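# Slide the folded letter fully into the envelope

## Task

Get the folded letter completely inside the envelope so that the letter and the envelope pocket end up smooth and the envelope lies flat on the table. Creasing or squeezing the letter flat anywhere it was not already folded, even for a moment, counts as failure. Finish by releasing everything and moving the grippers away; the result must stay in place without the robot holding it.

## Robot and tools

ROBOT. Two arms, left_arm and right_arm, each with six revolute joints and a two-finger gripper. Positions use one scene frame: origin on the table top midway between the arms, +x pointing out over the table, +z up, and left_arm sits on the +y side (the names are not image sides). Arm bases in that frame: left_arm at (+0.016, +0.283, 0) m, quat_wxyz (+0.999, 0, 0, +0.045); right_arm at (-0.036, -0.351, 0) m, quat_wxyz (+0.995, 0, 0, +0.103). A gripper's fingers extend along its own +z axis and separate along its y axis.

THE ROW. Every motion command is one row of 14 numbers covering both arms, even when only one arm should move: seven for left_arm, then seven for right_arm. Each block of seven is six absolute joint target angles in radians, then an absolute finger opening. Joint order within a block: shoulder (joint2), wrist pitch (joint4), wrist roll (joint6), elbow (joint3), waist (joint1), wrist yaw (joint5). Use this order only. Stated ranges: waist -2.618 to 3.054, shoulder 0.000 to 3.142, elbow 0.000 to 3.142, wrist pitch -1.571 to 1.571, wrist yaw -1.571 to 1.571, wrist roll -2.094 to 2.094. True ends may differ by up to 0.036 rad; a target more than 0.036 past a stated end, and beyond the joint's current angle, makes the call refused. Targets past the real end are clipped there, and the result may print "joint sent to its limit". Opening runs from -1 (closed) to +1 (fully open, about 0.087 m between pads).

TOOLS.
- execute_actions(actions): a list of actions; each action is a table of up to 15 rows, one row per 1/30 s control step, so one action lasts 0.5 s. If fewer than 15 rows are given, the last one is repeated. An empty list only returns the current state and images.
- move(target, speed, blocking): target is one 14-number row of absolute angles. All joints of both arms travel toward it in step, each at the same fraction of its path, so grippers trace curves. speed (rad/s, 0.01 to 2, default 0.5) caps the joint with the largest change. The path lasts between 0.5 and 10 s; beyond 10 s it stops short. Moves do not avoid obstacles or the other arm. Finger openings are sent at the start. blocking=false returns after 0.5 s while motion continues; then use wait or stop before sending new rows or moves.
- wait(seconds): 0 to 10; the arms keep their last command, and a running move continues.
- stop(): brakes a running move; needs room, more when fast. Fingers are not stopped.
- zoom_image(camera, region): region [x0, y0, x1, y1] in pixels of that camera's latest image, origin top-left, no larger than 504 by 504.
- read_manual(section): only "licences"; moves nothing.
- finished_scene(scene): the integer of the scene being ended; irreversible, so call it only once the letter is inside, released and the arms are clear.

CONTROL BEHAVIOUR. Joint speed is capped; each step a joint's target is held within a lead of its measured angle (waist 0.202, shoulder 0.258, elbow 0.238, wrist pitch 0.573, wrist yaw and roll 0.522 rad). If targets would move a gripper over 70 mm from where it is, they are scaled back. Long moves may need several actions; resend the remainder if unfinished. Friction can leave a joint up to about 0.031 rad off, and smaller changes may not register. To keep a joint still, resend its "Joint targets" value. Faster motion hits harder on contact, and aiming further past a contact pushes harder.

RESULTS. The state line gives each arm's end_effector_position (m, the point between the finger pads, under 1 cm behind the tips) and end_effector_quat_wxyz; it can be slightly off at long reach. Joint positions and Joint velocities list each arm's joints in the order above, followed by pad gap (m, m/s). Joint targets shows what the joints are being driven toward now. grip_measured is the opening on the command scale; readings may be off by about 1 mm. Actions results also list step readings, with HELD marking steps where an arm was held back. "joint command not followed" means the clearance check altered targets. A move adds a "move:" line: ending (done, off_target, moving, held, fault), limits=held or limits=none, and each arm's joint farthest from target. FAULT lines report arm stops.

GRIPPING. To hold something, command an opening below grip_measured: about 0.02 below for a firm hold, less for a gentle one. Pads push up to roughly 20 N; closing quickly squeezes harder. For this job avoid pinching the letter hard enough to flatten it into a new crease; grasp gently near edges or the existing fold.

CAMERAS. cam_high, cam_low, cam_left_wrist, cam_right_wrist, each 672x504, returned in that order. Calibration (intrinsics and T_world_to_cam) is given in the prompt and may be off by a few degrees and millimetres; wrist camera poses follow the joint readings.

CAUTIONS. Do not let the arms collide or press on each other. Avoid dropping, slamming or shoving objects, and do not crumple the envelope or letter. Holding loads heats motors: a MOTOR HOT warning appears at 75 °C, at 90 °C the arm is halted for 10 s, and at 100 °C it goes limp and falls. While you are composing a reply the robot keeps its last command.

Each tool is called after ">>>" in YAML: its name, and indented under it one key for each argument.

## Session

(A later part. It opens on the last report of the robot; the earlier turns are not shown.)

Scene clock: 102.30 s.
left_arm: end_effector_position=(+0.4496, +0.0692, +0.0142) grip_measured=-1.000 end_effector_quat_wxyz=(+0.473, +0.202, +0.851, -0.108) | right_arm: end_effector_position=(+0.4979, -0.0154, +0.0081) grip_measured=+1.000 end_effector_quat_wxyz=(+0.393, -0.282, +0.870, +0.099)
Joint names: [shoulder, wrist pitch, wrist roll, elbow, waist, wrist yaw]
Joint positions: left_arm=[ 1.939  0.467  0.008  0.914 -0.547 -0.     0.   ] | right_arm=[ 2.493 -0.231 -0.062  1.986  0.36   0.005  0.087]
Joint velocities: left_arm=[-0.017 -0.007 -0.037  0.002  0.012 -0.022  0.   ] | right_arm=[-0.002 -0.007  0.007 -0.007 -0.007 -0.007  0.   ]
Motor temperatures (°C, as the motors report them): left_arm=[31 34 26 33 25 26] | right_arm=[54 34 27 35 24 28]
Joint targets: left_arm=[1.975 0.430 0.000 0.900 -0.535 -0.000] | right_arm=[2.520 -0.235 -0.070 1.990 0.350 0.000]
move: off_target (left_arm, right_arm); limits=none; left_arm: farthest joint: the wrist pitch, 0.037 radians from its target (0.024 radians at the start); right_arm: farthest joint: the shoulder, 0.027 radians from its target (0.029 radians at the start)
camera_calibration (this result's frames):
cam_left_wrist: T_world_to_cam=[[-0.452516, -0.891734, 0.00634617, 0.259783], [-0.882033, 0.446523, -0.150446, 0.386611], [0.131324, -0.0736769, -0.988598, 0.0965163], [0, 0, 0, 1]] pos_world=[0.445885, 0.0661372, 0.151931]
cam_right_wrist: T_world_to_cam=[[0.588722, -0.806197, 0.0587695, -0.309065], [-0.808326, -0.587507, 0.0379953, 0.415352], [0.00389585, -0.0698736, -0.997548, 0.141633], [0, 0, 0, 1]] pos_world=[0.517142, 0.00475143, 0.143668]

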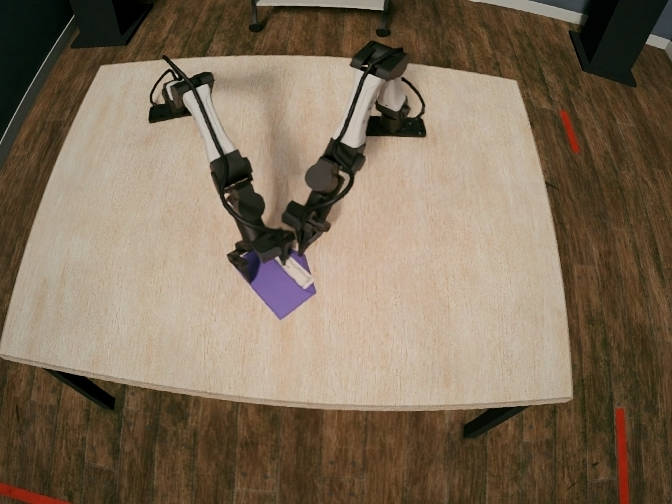

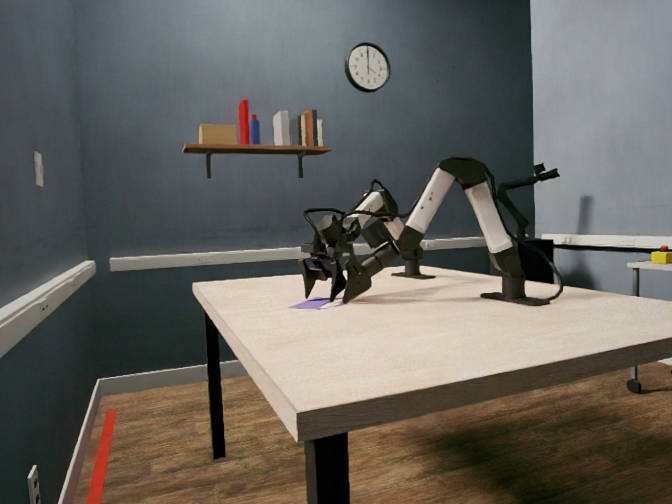

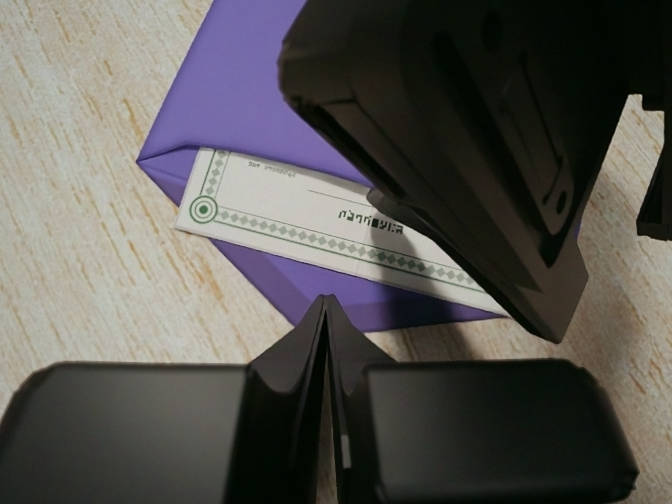

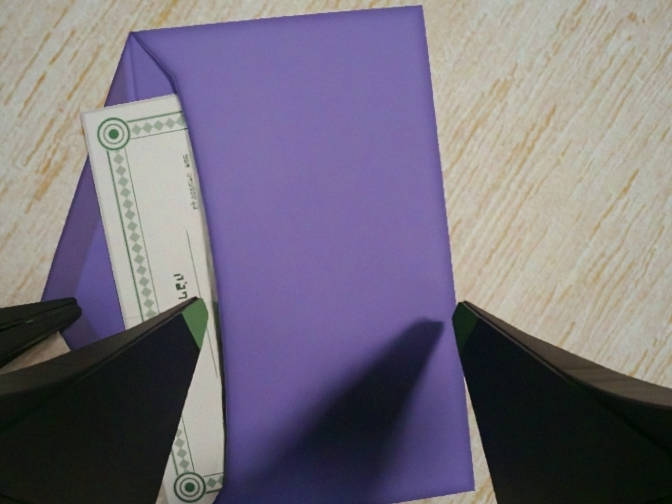

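>>> execute_actions:
  actions:
    - [[1.975,0.43,0,0.9,-0.535,0,-1,2.5,-0.21,-0.07,2.04,0.35,0,1]]
    - [[1.975,0.43,0,0.9,-0.535,0,-1,2.53,-0.185,-0.07,2.09,0.405,0,1]]
    - [[1.975,0.43,0,0.9,-0.535,0,-1,2.56,-0.185,-0.07,2.09,0.405,0,1]]
    - [[1.975,0.43,0,0.9,-0.535,0,-1,2.6,-0.185,-0.07,2.09,0.405,0,1]]
    - [[1.975,0.43,0,0.9,-0.535,0,-1,2.6,-0.185,-0.07,2.09,0.405,0,1]]

>>> move:
  target: [1.975,0.43,0,0.9,-0.535,0,-1,2.6,-0.185,-0.07,2.09,0.355,0,1]
  speed: 0.03

Scene clock: 105.00 s.
left_arm: end_effector_position=(+0.4500, +0.0696, +0.0145) grip_measured=-1.000 end_effector_quat_wxyz=(+0.473, +0.201, +0.851, -0.109) | right_arm: end_effector_position=(+0.5071, +0.0176, +0.0083) grip_measured=+1.000 end_effector_quat_wxyz=(+0.422, -0.292, +0.851, +0.112)
Joint names: [shoulder, wrist pitch, wrist roll, elbow, waist, wrist yaw]
Joint positions: left_arm=[ 1.939  0.468  0.006  0.914 -0.546  0.     0.   ] | right_arm=[ 2.565 -0.178 -0.063  2.076  0.397  0.009  0.087]
Joint velocities: left_arm=[-0.017  0.022  0.037  0.017 -0.012  0.007  0.   ] | right_arm=[ 0.017 -0.037  0.022  0.002  0.012 -0.007  0.   ]
Motor temperatures (°C, as the motors report them): left_arm=[32 34 26 33 25 26] | right_arm=[55 34 27 35 24 28]
Joint targets: left_arm=[1.975 0.430 -0.000 0.900 -0.535 0.000] | right_arm=[2.600 -0.185 -0.070 2.090 0.405 -0.000]
Step readings (joint positions; steps 1 to 15: 1st action; 16 to 30: 2nd action; 31 to 45: 3rd action; 46 to 60: 4th action; 61 to 75: 5th action):
0: left_arm=[1.939 0.467 0.008 0.914 -0.547 -0.000] | right_arm=[2.493 -0.231 -0.062 1.986 0.360 0.005]
1: left_arm=[1.939 0.467 0.008 0.914 -0.547 -0.000] | right_arm=[2.493 -0.231 -0.062 1.992 0.360 0.005]
2: left_arm=[1.939 0.467 0.008 0.914 -0.547 -0.000] | right_arm=[2.495 -0.231 -0.062 2.000 0.360 0.005]
4: left_arm=[1.939 0.467 0.008 0.914 -0.547 -0.000] | right_arm=[2.496 -0.229 -0.062 2.013 0.360 0.005]
8: left_arm=[1.939 0.467 0.008 0.914 -0.547 -0.000] | right_arm=[2.496 -0.220 -0.062 2.022 0.360 0.005]
15: left_arm=[1.939 0.467 0.008 0.914 -0.547 -0.000] | right_arm=[2.496 -0.220 -0.062 2.022 0.360 0.005]
16: left_arm=[1.939 0.467 0.008 0.914 -0.547 -0.000] | right_arm=[2.499 -0.221 -0.062 2.031 0.363 0.005]
17: left_arm=[1.939 0.467 0.008 0.914 -0.547 -0.000] | right_arm=[2.507 -0.217 -0.062 2.046 0.367 0.005]
19: left_arm=[1.939 0.467 0.008 0.914 -0.547 -0.000] | right_arm=[2.515 -0.208 -0.062 2.063 0.380 0.005]
23: left_arm=[1.939 0.468 0.006 0.914 -0.546 0.000] | right_arm=[2.515 -0.201 -0.063 2.068 0.392 0.019]
30: left_arm=[1.939 0.468 0.006 0.914 -0.546 0.000] | right_arm=[2.515 -0.200 -0.063 2.068 0.392 0.019]
31: left_arm=[1.939 0.468 0.006 0.914 -0.546 0.000] | right_arm=[2.518 -0.199 -0.063 2.069 0.392 0.019]
32: left_arm=[1.939 0.468 0.006 0.914 -0.546 0.000] | right_arm=[2.522 -0.196 -0.063 2.072 0.392 0.018]
34: left_arm=[1.939 0.468 0.006 0.914 -0.546 0.000] | right_arm=[2.533 -0.193 -0.063 2.073 0.394 0.016]
38: left_arm=[1.939 0.468 0.006 0.914 -0.546 0.000] | right_arm=[2.549 -0.193 -0.063 2.073 0.397 0.013]
45: left_arm=[1.939 0.468 0.006 0.914 -0.546 0.000] | right_arm=[2.552 -0.193 -0.063 2.073 0.397 0.013]
46: left_arm=[1.939 0.468 0.006 0.914 -0.546 0.000] | right_arm=[2.555 -0.192 -0.063 2.074 0.397 0.013]
47: left_arm=[1.939 0.468 0.006 0.914 -0.546 0.000] | right_arm=[2.559 -0.189 -0.063 2.076 0.397 0.013]
49: left_arm=[1.939 0.468 0.006 0.914 -0.546 0.000] | right_arm=[2.565 -0.181 -0.062 2.076 0.397 0.009]
53: left_arm=[1.939 0.468 0.006 0.914 -0.546 0.000] | right_arm=[2.565 -0.178 -0.063 2.076 0.397 0.009]
60: left_arm=[1.939 0.468 0.006 0.914 -0.546 0.000] | right_arm=[2.565 -0.178 -0.063 2.076 0.397 0.009]
61: left_arm=[1.939 0.468 0.006 0.914 -0.546 0.000] | right_arm=[2.565 -0.178 -0.063 2.076 0.397 0.009]
62: left_arm=[1.939 0.468 0.006 0.914 -0.546 0.000] | right_arm=[2.565 -0.178 -0.063 2.076 0.397 0.009]
64: left_arm=[1.939 0.468 0.006 0.914 -0.546 0.000] | right_arm=[2.565 -0.178 -0.063 2.076 0.397 0.009]
68: left_arm=[1.939 0.468 0.006 0.914 -0.546 0.000] | right_arm=[2.565 -0.178 -0.063 2.076 0.397 0.009]
75: Joint positions above
camera_calibration (this result's frames):
cam_left_wrist: T_world_to_cam=[[-0.450365, -0.892804, 0.00847809, 0.259434], [-0.883096, 0.444027, -0.151598, 0.387495], [0.131583, -0.0757612, -0.988406, 0.0967323], [0, 0, 0, 1]] pos_world=[0.446307, 0.0668944, 0.152155]
cam_right_wrist: T_world_to_cam=[[0.611588, -0.788347, 0.0668529, -0.299843], [-0.788381, -0.614344, -0.032194, 0.433089], [0.0664507, -0.0330161, -0.997243, 0.111723], [0, 0, 0, 1]] pos_world=[0.517396, 0.0333736, 0.145403]

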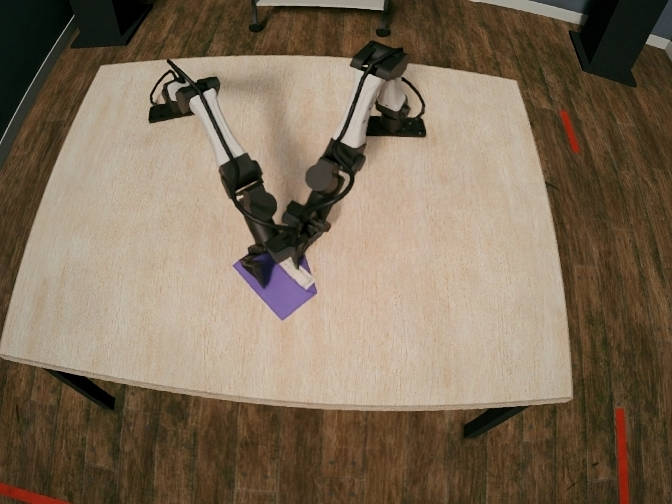

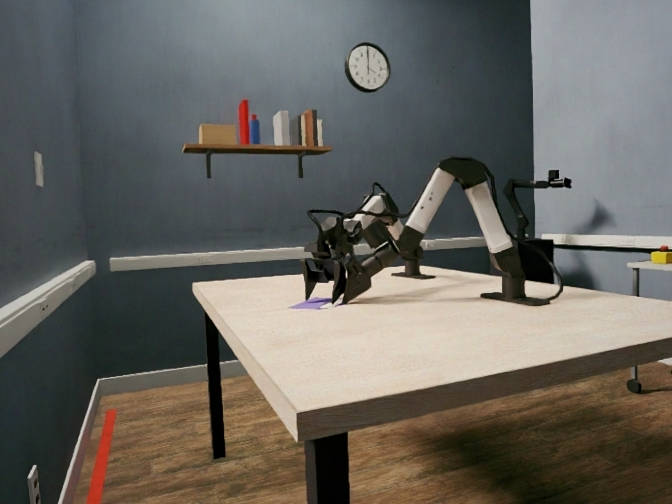

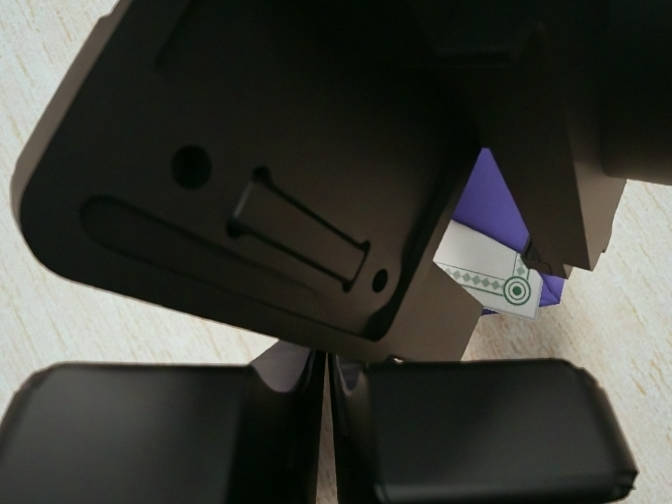

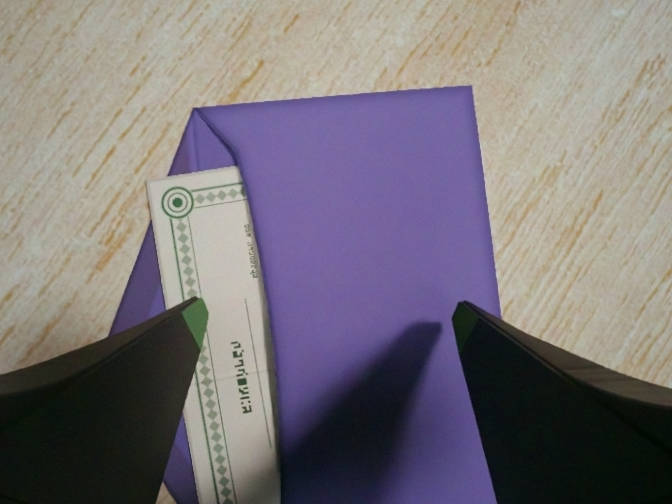

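Scene clock: 106.67 s.
left_arm: end_effector_position=(+0.4503, +0.0694, +0.0144) grip_measured=-1.000 end_effector_quat_wxyz=(+0.474, +0.200, +0.850, -0.109) | right_arm: end_effector_position=(+0.5170, +0.0028, +0.0084) grip_measured=+1.000 end_effector_quat_wxyz=(+0.423, -0.281, +0.854, +0.110)
Joint names: [shoulder, wrist pitch, wrist roll, elbow, waist, wrist yaw]
Joint positions: left_arm=[ 1.94   0.471  0.006  0.914 -0.546  0.     0.   ] | right_arm=[ 2.565 -0.177 -0.063  2.076  0.367  0.     0.087]
Joint velocities: left_arm=[-0.007  0.007  0.007  0.002 -0.002 -0.022  0.   ] | right_arm=[ 0.012 -0.037 -0.007 -0.012  0.002 -0.022  0.   ]
Motor temperatures (°C, as the motors report them): left_arm=[32 34 26 33 25 26] | right_arm=[55 34 27 35 24 28]
Joint targets: left_arm=[1.975 0.430 0.000 0.900 -0.535 -0.000] | right_arm=[2.600 -0.185 -0.070 2.090 0.355 -0.000]
move: off_target (left_arm, right_arm); limits=none; left_arm: farthest joint: the wrist pitch, 0.041 radians from its target (0.038 radians at the start); right_arm: farthest joint: the shoulder, 0.035 radians from its target (0.035 radians at the start)
camera_calibration (this result's frames):
cam_left_wrist: T_world_to_cam=[[-0.450376, -0.892799, 0.00846227, 0.259443], [-0.882887, 0.443925, -0.153106, 0.387755], [0.132936, -0.0764263, -0.988174, 0.0960924], [0, 0, 0, 1]] pos_world=[0.446417, 0.0668404, 0.152128]
cam_right_wrist: T_world_to_cam=[[0.593807, -0.802272, 0.061262, -0.308409], [-0.802118, -0.596236, -0.0333092, 0.438894], [0.0632497, -0.0293601, -0.997566, 0.112326], [0, 0, 0, 1]] pos_world=[0.528076, 0.0175546, 0.145565]

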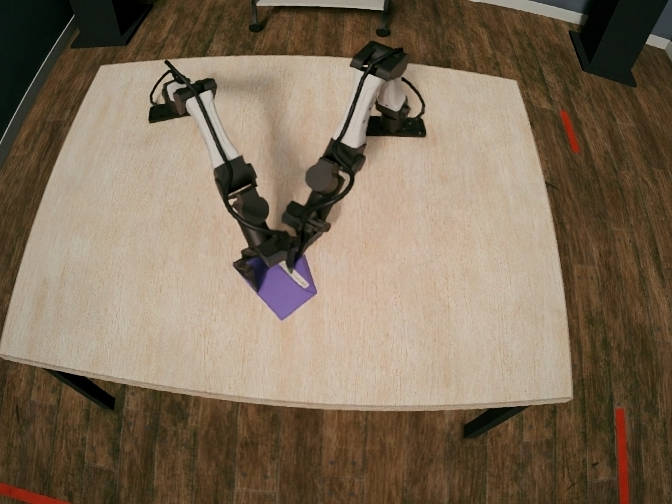

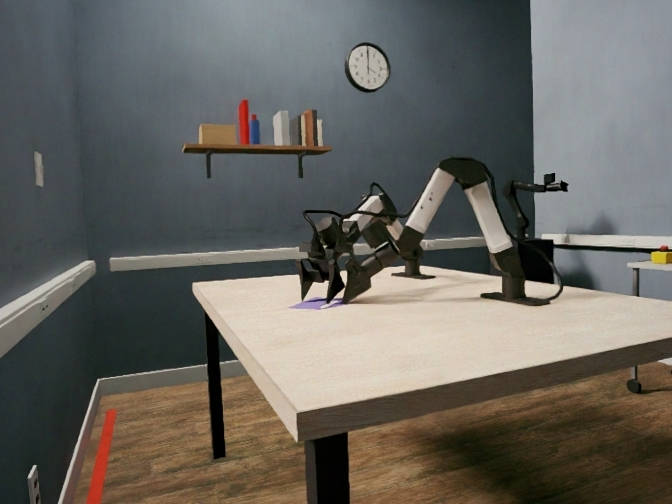

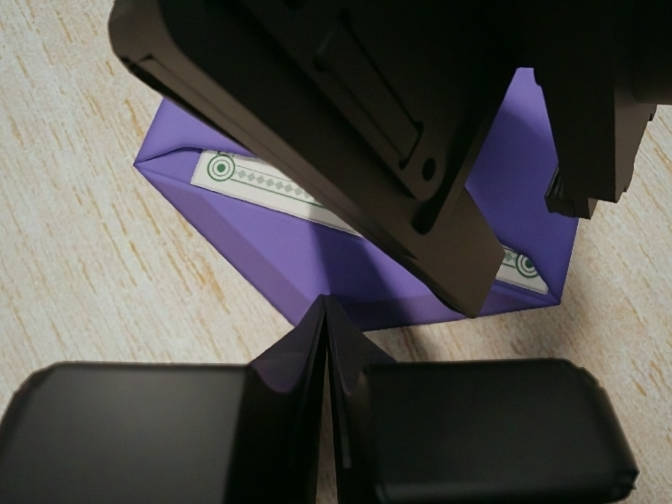

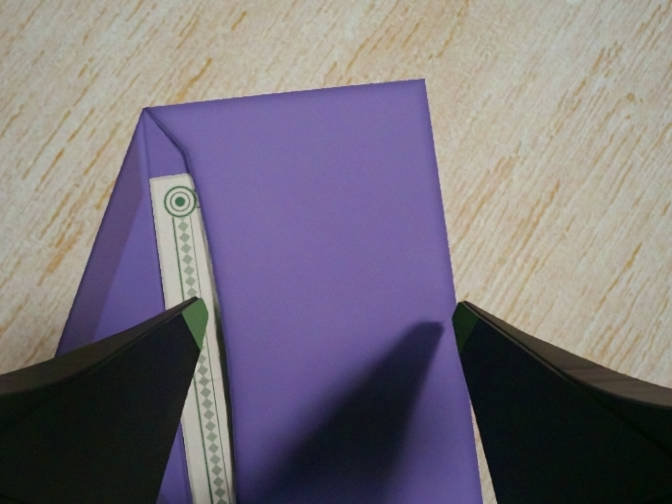

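At crease; a few mm more.

>>> move:
  target: [1.975,0.43,0,0.9,-0.535,0,-1,2.6,-0.185,-0.07,2.09,0.345,0,1]
  speed: 0.02

>>> execute_actions:
  actions:
    - [[1.975,0.43,0,0.9,-0.535,0,-1,2.53,-0.185,-0.07,2.09,0.35,0,1]]
    - [[1.975,0.43,0,0.9,-0.535,0,-1,2.5,-0.185,-0.07,2.09,0.27,0,1]]
    - [[1.9,0.43,0,0.9,-0.535,0,-1,2.45,-0.185,-0.07,2.09,0.15,0,1]]
    - [[1.85,0.43,0,0.9,-0.535,0,-1,2.4,-0.185,-0.07,2.09,0.05,0,1]]

Scene clock: 109.10 s.
left_arm: end_effector_position=(+0.4506, +0.0693, +0.0143) grip_measured=-1.000 end_effector_quat_wxyz=(+0.475, +0.200, +0.850, -0.109) | right_arm: end_effector_position=(+0.5198, -0.0004, +0.0084) grip_measured=+1.000 end_effector_quat_wxyz=(+0.424, -0.279, +0.854, +0.111)
Joint names: [shoulder, wrist pitch, wrist roll, elbow, waist, wrist yaw]
Joint positions: left_arm=[ 1.942  0.474  0.006  0.914 -0.546  0.     0.   ] | right_arm=[ 2.566 -0.173 -0.063  2.076  0.359 -0.005  0.087]
Joint velocities: left_arm=[ 0.002 -0.037  0.022 -0.002 -0.002 -0.081  0.   ] | right_arm=[-0.007 -0.022 -0.022 -0.017  0.017  0.007  0.   ]
Motor temperatures (°C, as the motors report them): left_arm=[32 34 26 33 25 26] | right_arm=[55 34 27 36 24 28]
Joint targets: left_arm=[1.975 0.430 -0.000 0.900 -0.535 -0.000] | right_arm=[2.600 -0.185 -0.070 2.090 0.345 0.000]
move: off_target (left_arm, right_arm); limits=none; left_arm: farthest joint: the wrist pitch, 0.044 radians from its target (0.041 radians at the start); right_arm: farthest joint: the shoulder, 0.034 radians from its target (0.034 radians at the start)
camera_calibration (this result's frames):
cam_left_wrist: T_world_to_cam=[[-0.450388, -0.892793, 0.00844642, 0.259453], [-0.882676, 0.443821, -0.154613, 0.388023], [0.134289, -0.0770914, -0.987939, 0.0953448], [0, 0, 0, 1]] pos_world=[0.446549, 0.0667753, 0.151997]
cam_right_wrist: T_world_to_cam=[[0.590777, -0.804719, 0.0583914, -0.310967], [-0.804313, -0.593104, -0.0361796, 0.44035], [0.0637466, -0.0255908, -0.997638, 0.11172], [0, 0, 0, 1]] pos_world=[0.530769, 0.0137907, 0.145546]

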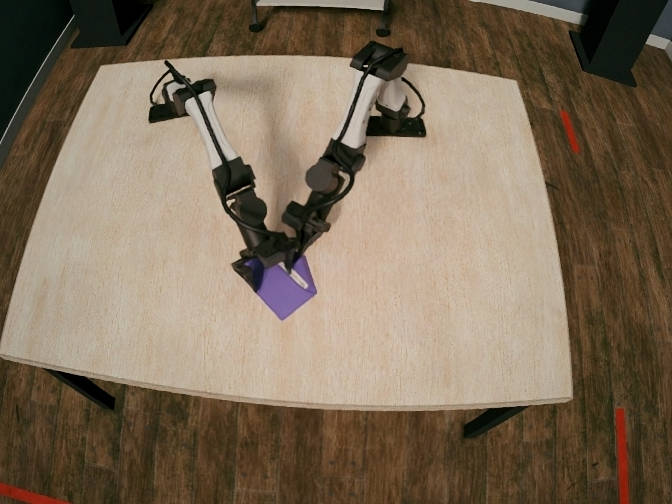

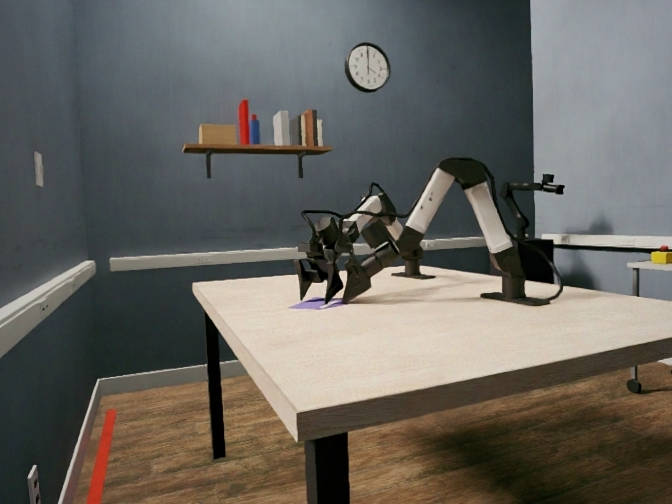

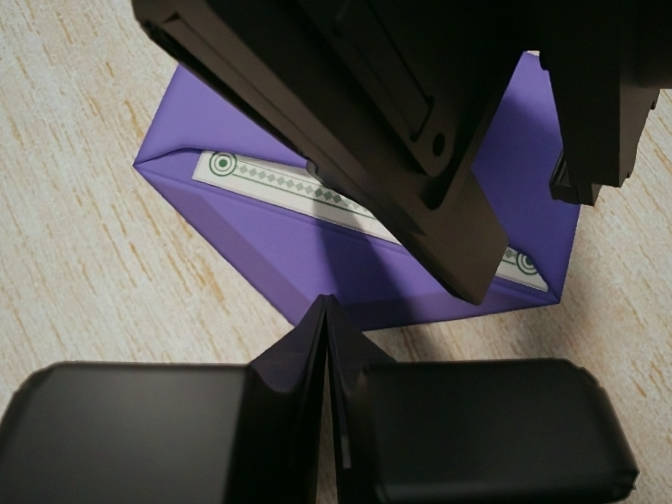

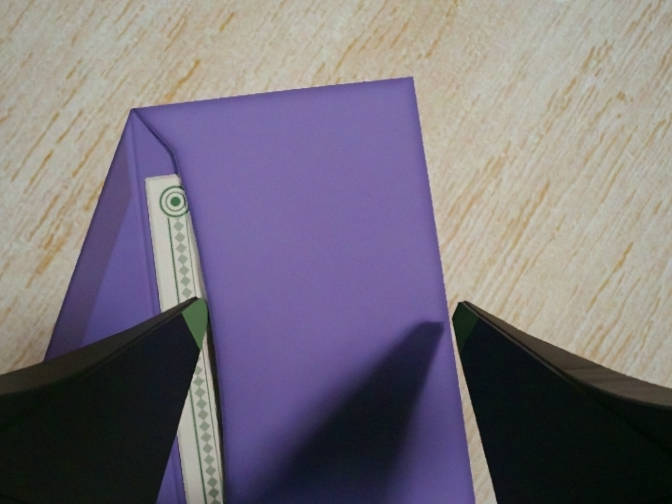

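Scene clock: 111.10 s.
left_arm: end_effector_position=(+0.4487, +0.0702, +0.0400) grip_measured=-1.000 end_effector_quat_wxyz=(+0.486, +0.199, +0.844, -0.112) | right_arm: end_effector_position=(+0.6074, -0.1907, +0.1020) grip_measured=+1.000 end_effector_quat_wxyz=(+0.496, -0.135, +0.857, +0.046)
Joint names: [shoulder, wrist pitch, wrist roll, elbow, waist, wrist yaw]
Joint positions: left_arm=[ 1.864  0.427  0.006  0.911 -0.546  0.     0.   ] | right_arm=[ 2.416 -0.189 -0.064  2.076  0.042 -0.     0.087]
Joint velocities: left_arm=[ 0.017  0.051 -0.007 -0.007 -0.012 -0.007  0.   ] | right_arm=[-0.046 -0.022 -0.066  0.002  0.056  0.022  0.   ]
Motor temperatures (°C, as the motors report them): left_arm=[32 34 26 33 25 26] | right_arm=[57 35 27 36 25 28]
Joint targets: left_arm=[1.850 0.430 0.000 0.900 -0.535 -0.000] | right_arm=[2.400 -0.185 -0.070 2.090 0.050 0.000]
Step readings (joint positions; steps 1 to 15: 1st action; 16 to 30: 2nd action; 31 to 45: 3rd action; 46 to 60: 4th action):
0: left_arm=[1.942 0.474 0.006 0.914 -0.546 0.000] | right_arm=[2.566 -0.173 -0.063 2.076 0.359 -0.005]
1: left_arm=[1.942 0.474 0.006 0.914 -0.546 0.000] | right_arm=[2.565 -0.173 -0.063 2.076 0.359 -0.005]
2: left_arm=[1.942 0.474 0.006 0.914 -0.546 0.000] | right_arm=[2.563 -0.176 -0.063 2.076 0.359 -0.005]
4: left_arm=[1.942 0.474 0.006 0.914 -0.546 0.000] | right_arm=[2.560 -0.178 -0.063 2.076 0.359 -0.005]
8: left_arm=[1.942 0.474 0.006 0.914 -0.546 0.000] | right_arm=[2.555 -0.178 -0.063 2.076 0.359 -0.005]
15: left_arm=[1.942 0.474 0.006 0.914 -0.546 0.000] | right_arm=[2.555 -0.181 -0.063 2.076 0.359 -0.005]
16: left_arm=[1.942 0.474 0.006 0.914 -0.546 0.000] | right_arm=[2.552 -0.182 -0.063 2.076 0.353 -0.007]
17: left_arm=[1.942 0.474 0.006 0.914 -0.546 0.000] | right_arm=[2.549 -0.186 -0.064 2.076 0.344 -0.008]
19: left_arm=[1.942 0.474 0.006 0.914 -0.546 0.000] | right_arm=[2.540 -0.188 -0.064 2.076 0.314 -0.008]
23: left_arm=[1.942 0.474 0.006 0.914 -0.546 0.000] | right_arm=[2.522 -0.188 -0.064 2.076 0.259 -0.004]
30: left_arm=[1.942 0.474 0.006 0.914 -0.546 0.000] | right_arm=[2.519 -0.188 -0.064 2.076 0.262 -0.001]
31: left_arm=[1.938 0.473 0.006 0.914 -0.546 0.000] | right_arm=[2.515 -0.189 -0.064 2.076 0.256 -0.004]
32: left_arm=[1.932 0.464 0.006 0.914 -0.546 0.000] | right_arm=[2.512 -0.192 -0.064 2.076 0.248 -0.007]
34: left_arm=[1.924 0.454 0.006 0.914 -0.546 0.000] | right_arm=[2.500 -0.194 -0.064 2.076 0.212 -0.007]
38: left_arm=[1.919 0.445 0.006 0.914 -0.546 0.000] | right_arm=[2.472 -0.191 -0.064 2.076 0.139 -0.003]
45: left_arm=[1.919 0.436 0.006 0.914 -0.546 0.000] | right_arm=[2.465 -0.189 -0.064 2.076 0.139 0.001]
46: left_arm=[1.914 0.433 0.006 0.914 -0.546 0.000] | right_arm=[2.461 -0.190 -0.064 2.076 0.136 -0.002]
47: left_arm=[1.905 0.426 0.006 0.912 -0.546 0.000] | right_arm=[2.457 -0.194 -0.064 2.076 0.129 -0.005]
49: left_arm=[1.883 0.425 0.006 0.911 -0.546 0.000] | right_arm=[2.443 -0.195 -0.064 2.076 0.099 -0.005]
53: left_arm=[1.864 0.427 0.006 0.911 -0.546 0.000] | right_arm=[2.419 -0.191 -0.064 2.076 0.041 -0.002]
60: Joint positions above
camera_calibration (this result's frames):
cam_left_wrist: T_world_to_cam=[[-0.450592, -0.892693, 0.00815788, 0.25931], [-0.878531, 0.441784, -0.181686, 0.38926], [0.158586, -0.0890335, -0.983323, 0.110825], [0, 0, 0, 1]] pos_world=[0.441245, 0.0693824, 0.177584]
cam_right_wrist: T_world_to_cam=[[0.298845, -0.951689, 0.0705616, -0.373277], [-0.936611, -0.306674, -0.169445, 0.54995], [0.182898, -0.0154509, -0.98301, 0.122782], [0, 0, 0, 1]] pos_world=[0.604185, -0.184691, 0.240222]

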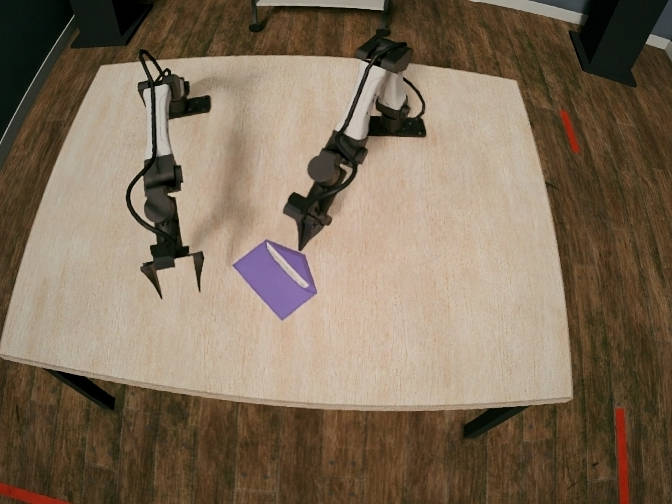

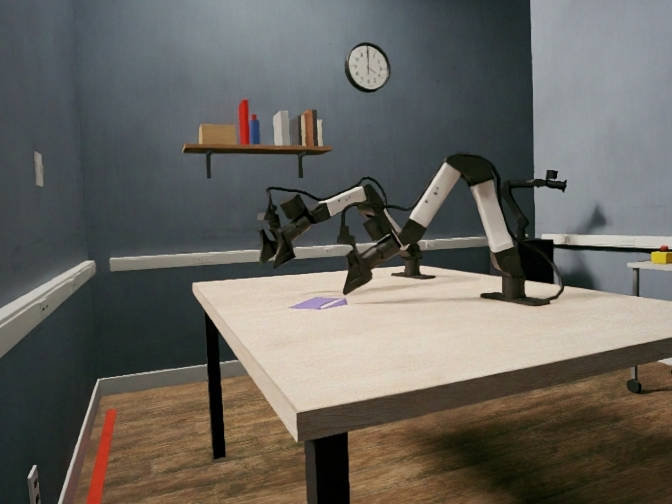

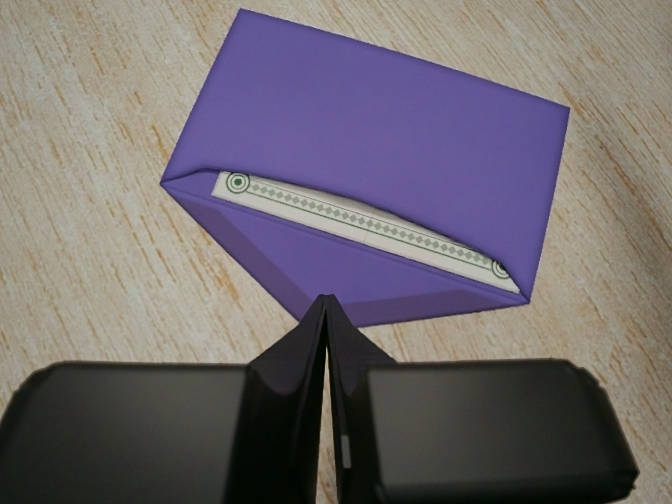

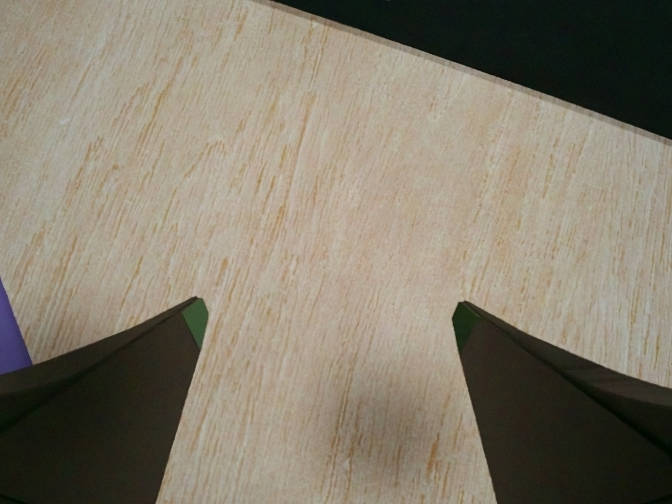

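Finger slipped at the end, suggesting it bottomed out.

>>> move:
  target: [1.3,0.2,0,0.9,0,0,1,1.8,-0.2,0,1.5,-0.1,0,1]
  speed: 0.8

>>> finished_scene:
  scene: 1

Scene clock: 112.80 s.
left_arm: end_effector_position=(+0.4518, +0.3193, +0.2408) grip_measured=+0.994 end_effector_quat_wxyz=(+0.635, -0.030, +0.771, +0.029) | right_arm: end_effector_position=(+0.4958, -0.2917, +0.1982) grip_measured=+1.000 end_effector_quat_wxyz=(+0.510, -0.052, +0.858, +0.026)
Joint names: [shoulder, wrist pitch, wrist roll, elbow, waist, wrist yaw]
Joint positions: left_arm=[ 1.307  0.204  0.006  0.911 -0.006 -0.001  0.087] | right_arm=[ 1.816 -0.199 -0.009  1.516 -0.095 -0.     0.087]
Joint velocities: left_arm=[-0.007 -0.022  0.022 -0.012 -0.002  0.007  0.001] | right_arm=[ 0.022 -0.022 -0.007 -0.017  0.002  0.066  0.   ]
Motor temperatures (°C, as the motors report them): left_arm=[32 34 26 33 25 26] | right_arm=[57 35 27 36 25 28]
Joint targets: left_arm=[1.300 0.200 -0.000 0.900 -0.000 -0.000] | right_arm=[1.800 -0.200 -0.000 1.500 -0.100 0.000]
move: done; limits=none; left_arm: farthest joint: the elbow, 0.011 radians from its target (0.011 radians at the start); right_arm: farthest joint: the shoulder, 0.016 radians from its target (0.616 radians at the start)
camera_calibration (this result's frames):
cam_left_wrist: T_world_to_cam=[[0.0716899, -0.997419, 0.00393294, 0.279929], [-0.866999, -0.0642644, -0.494149, 0.550048], [0.493126, 0.0320156, -0.869368, 0.112651], [0, 0, 0, 1]] pos_world=[0.401272, 0.310949, 0.36864]
cam_right_wrist: T_world_to_cam=[[0.138548, -0.990072, 0.0236959, -0.365276], [-0.969693, -0.140481, -0.199901, 0.50163], [0.201245, 0.00471815, -0.979529, 0.232252], [0, 0, 0, 1]] pos_world=[0.490296, -0.292276, 0.33643]

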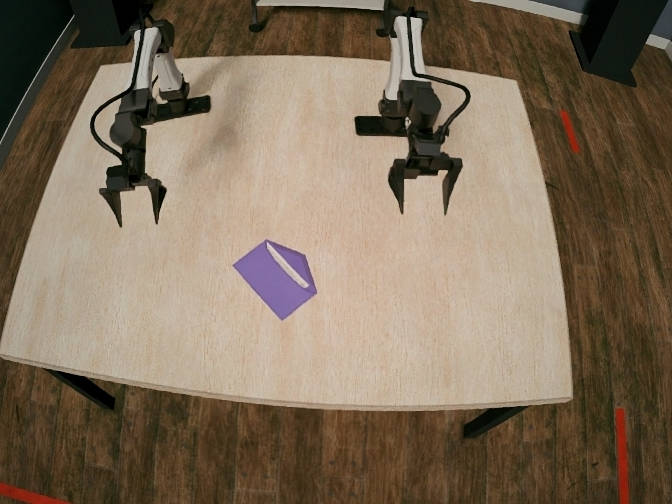

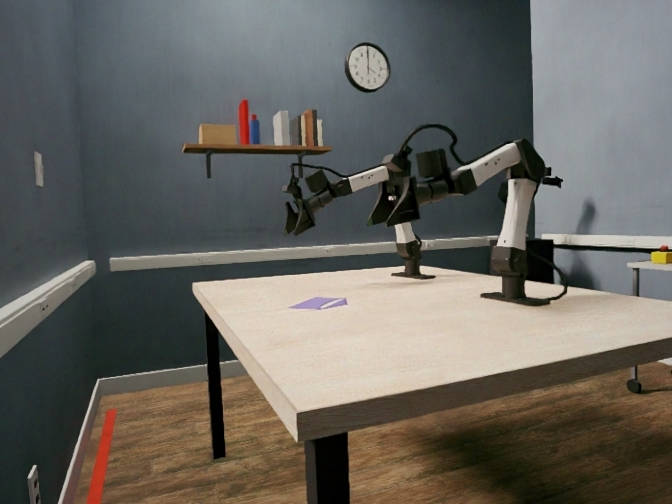

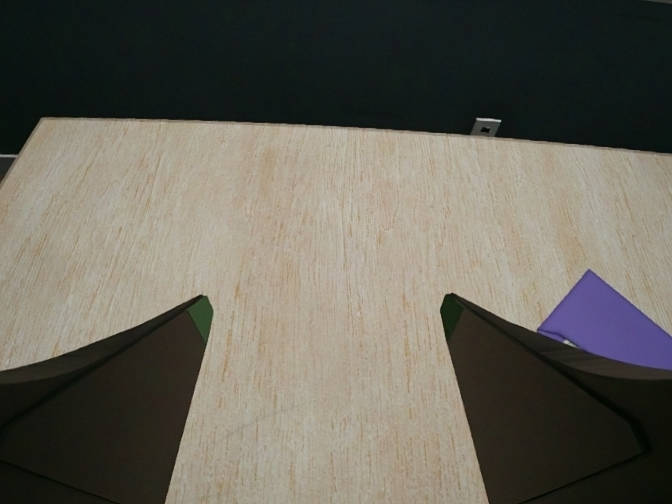

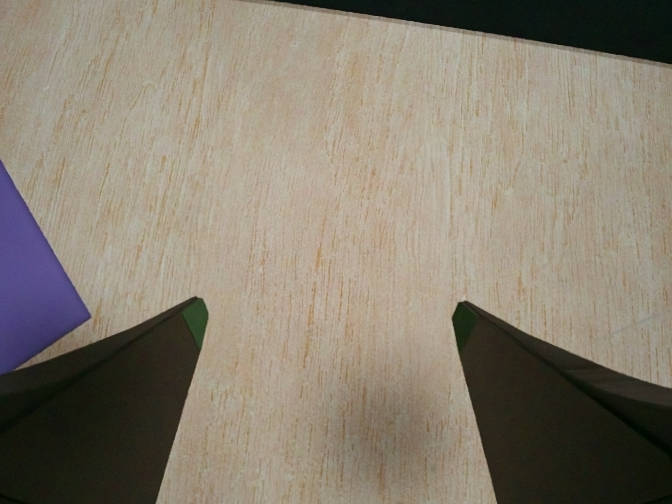

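The scene is finished: the task was done.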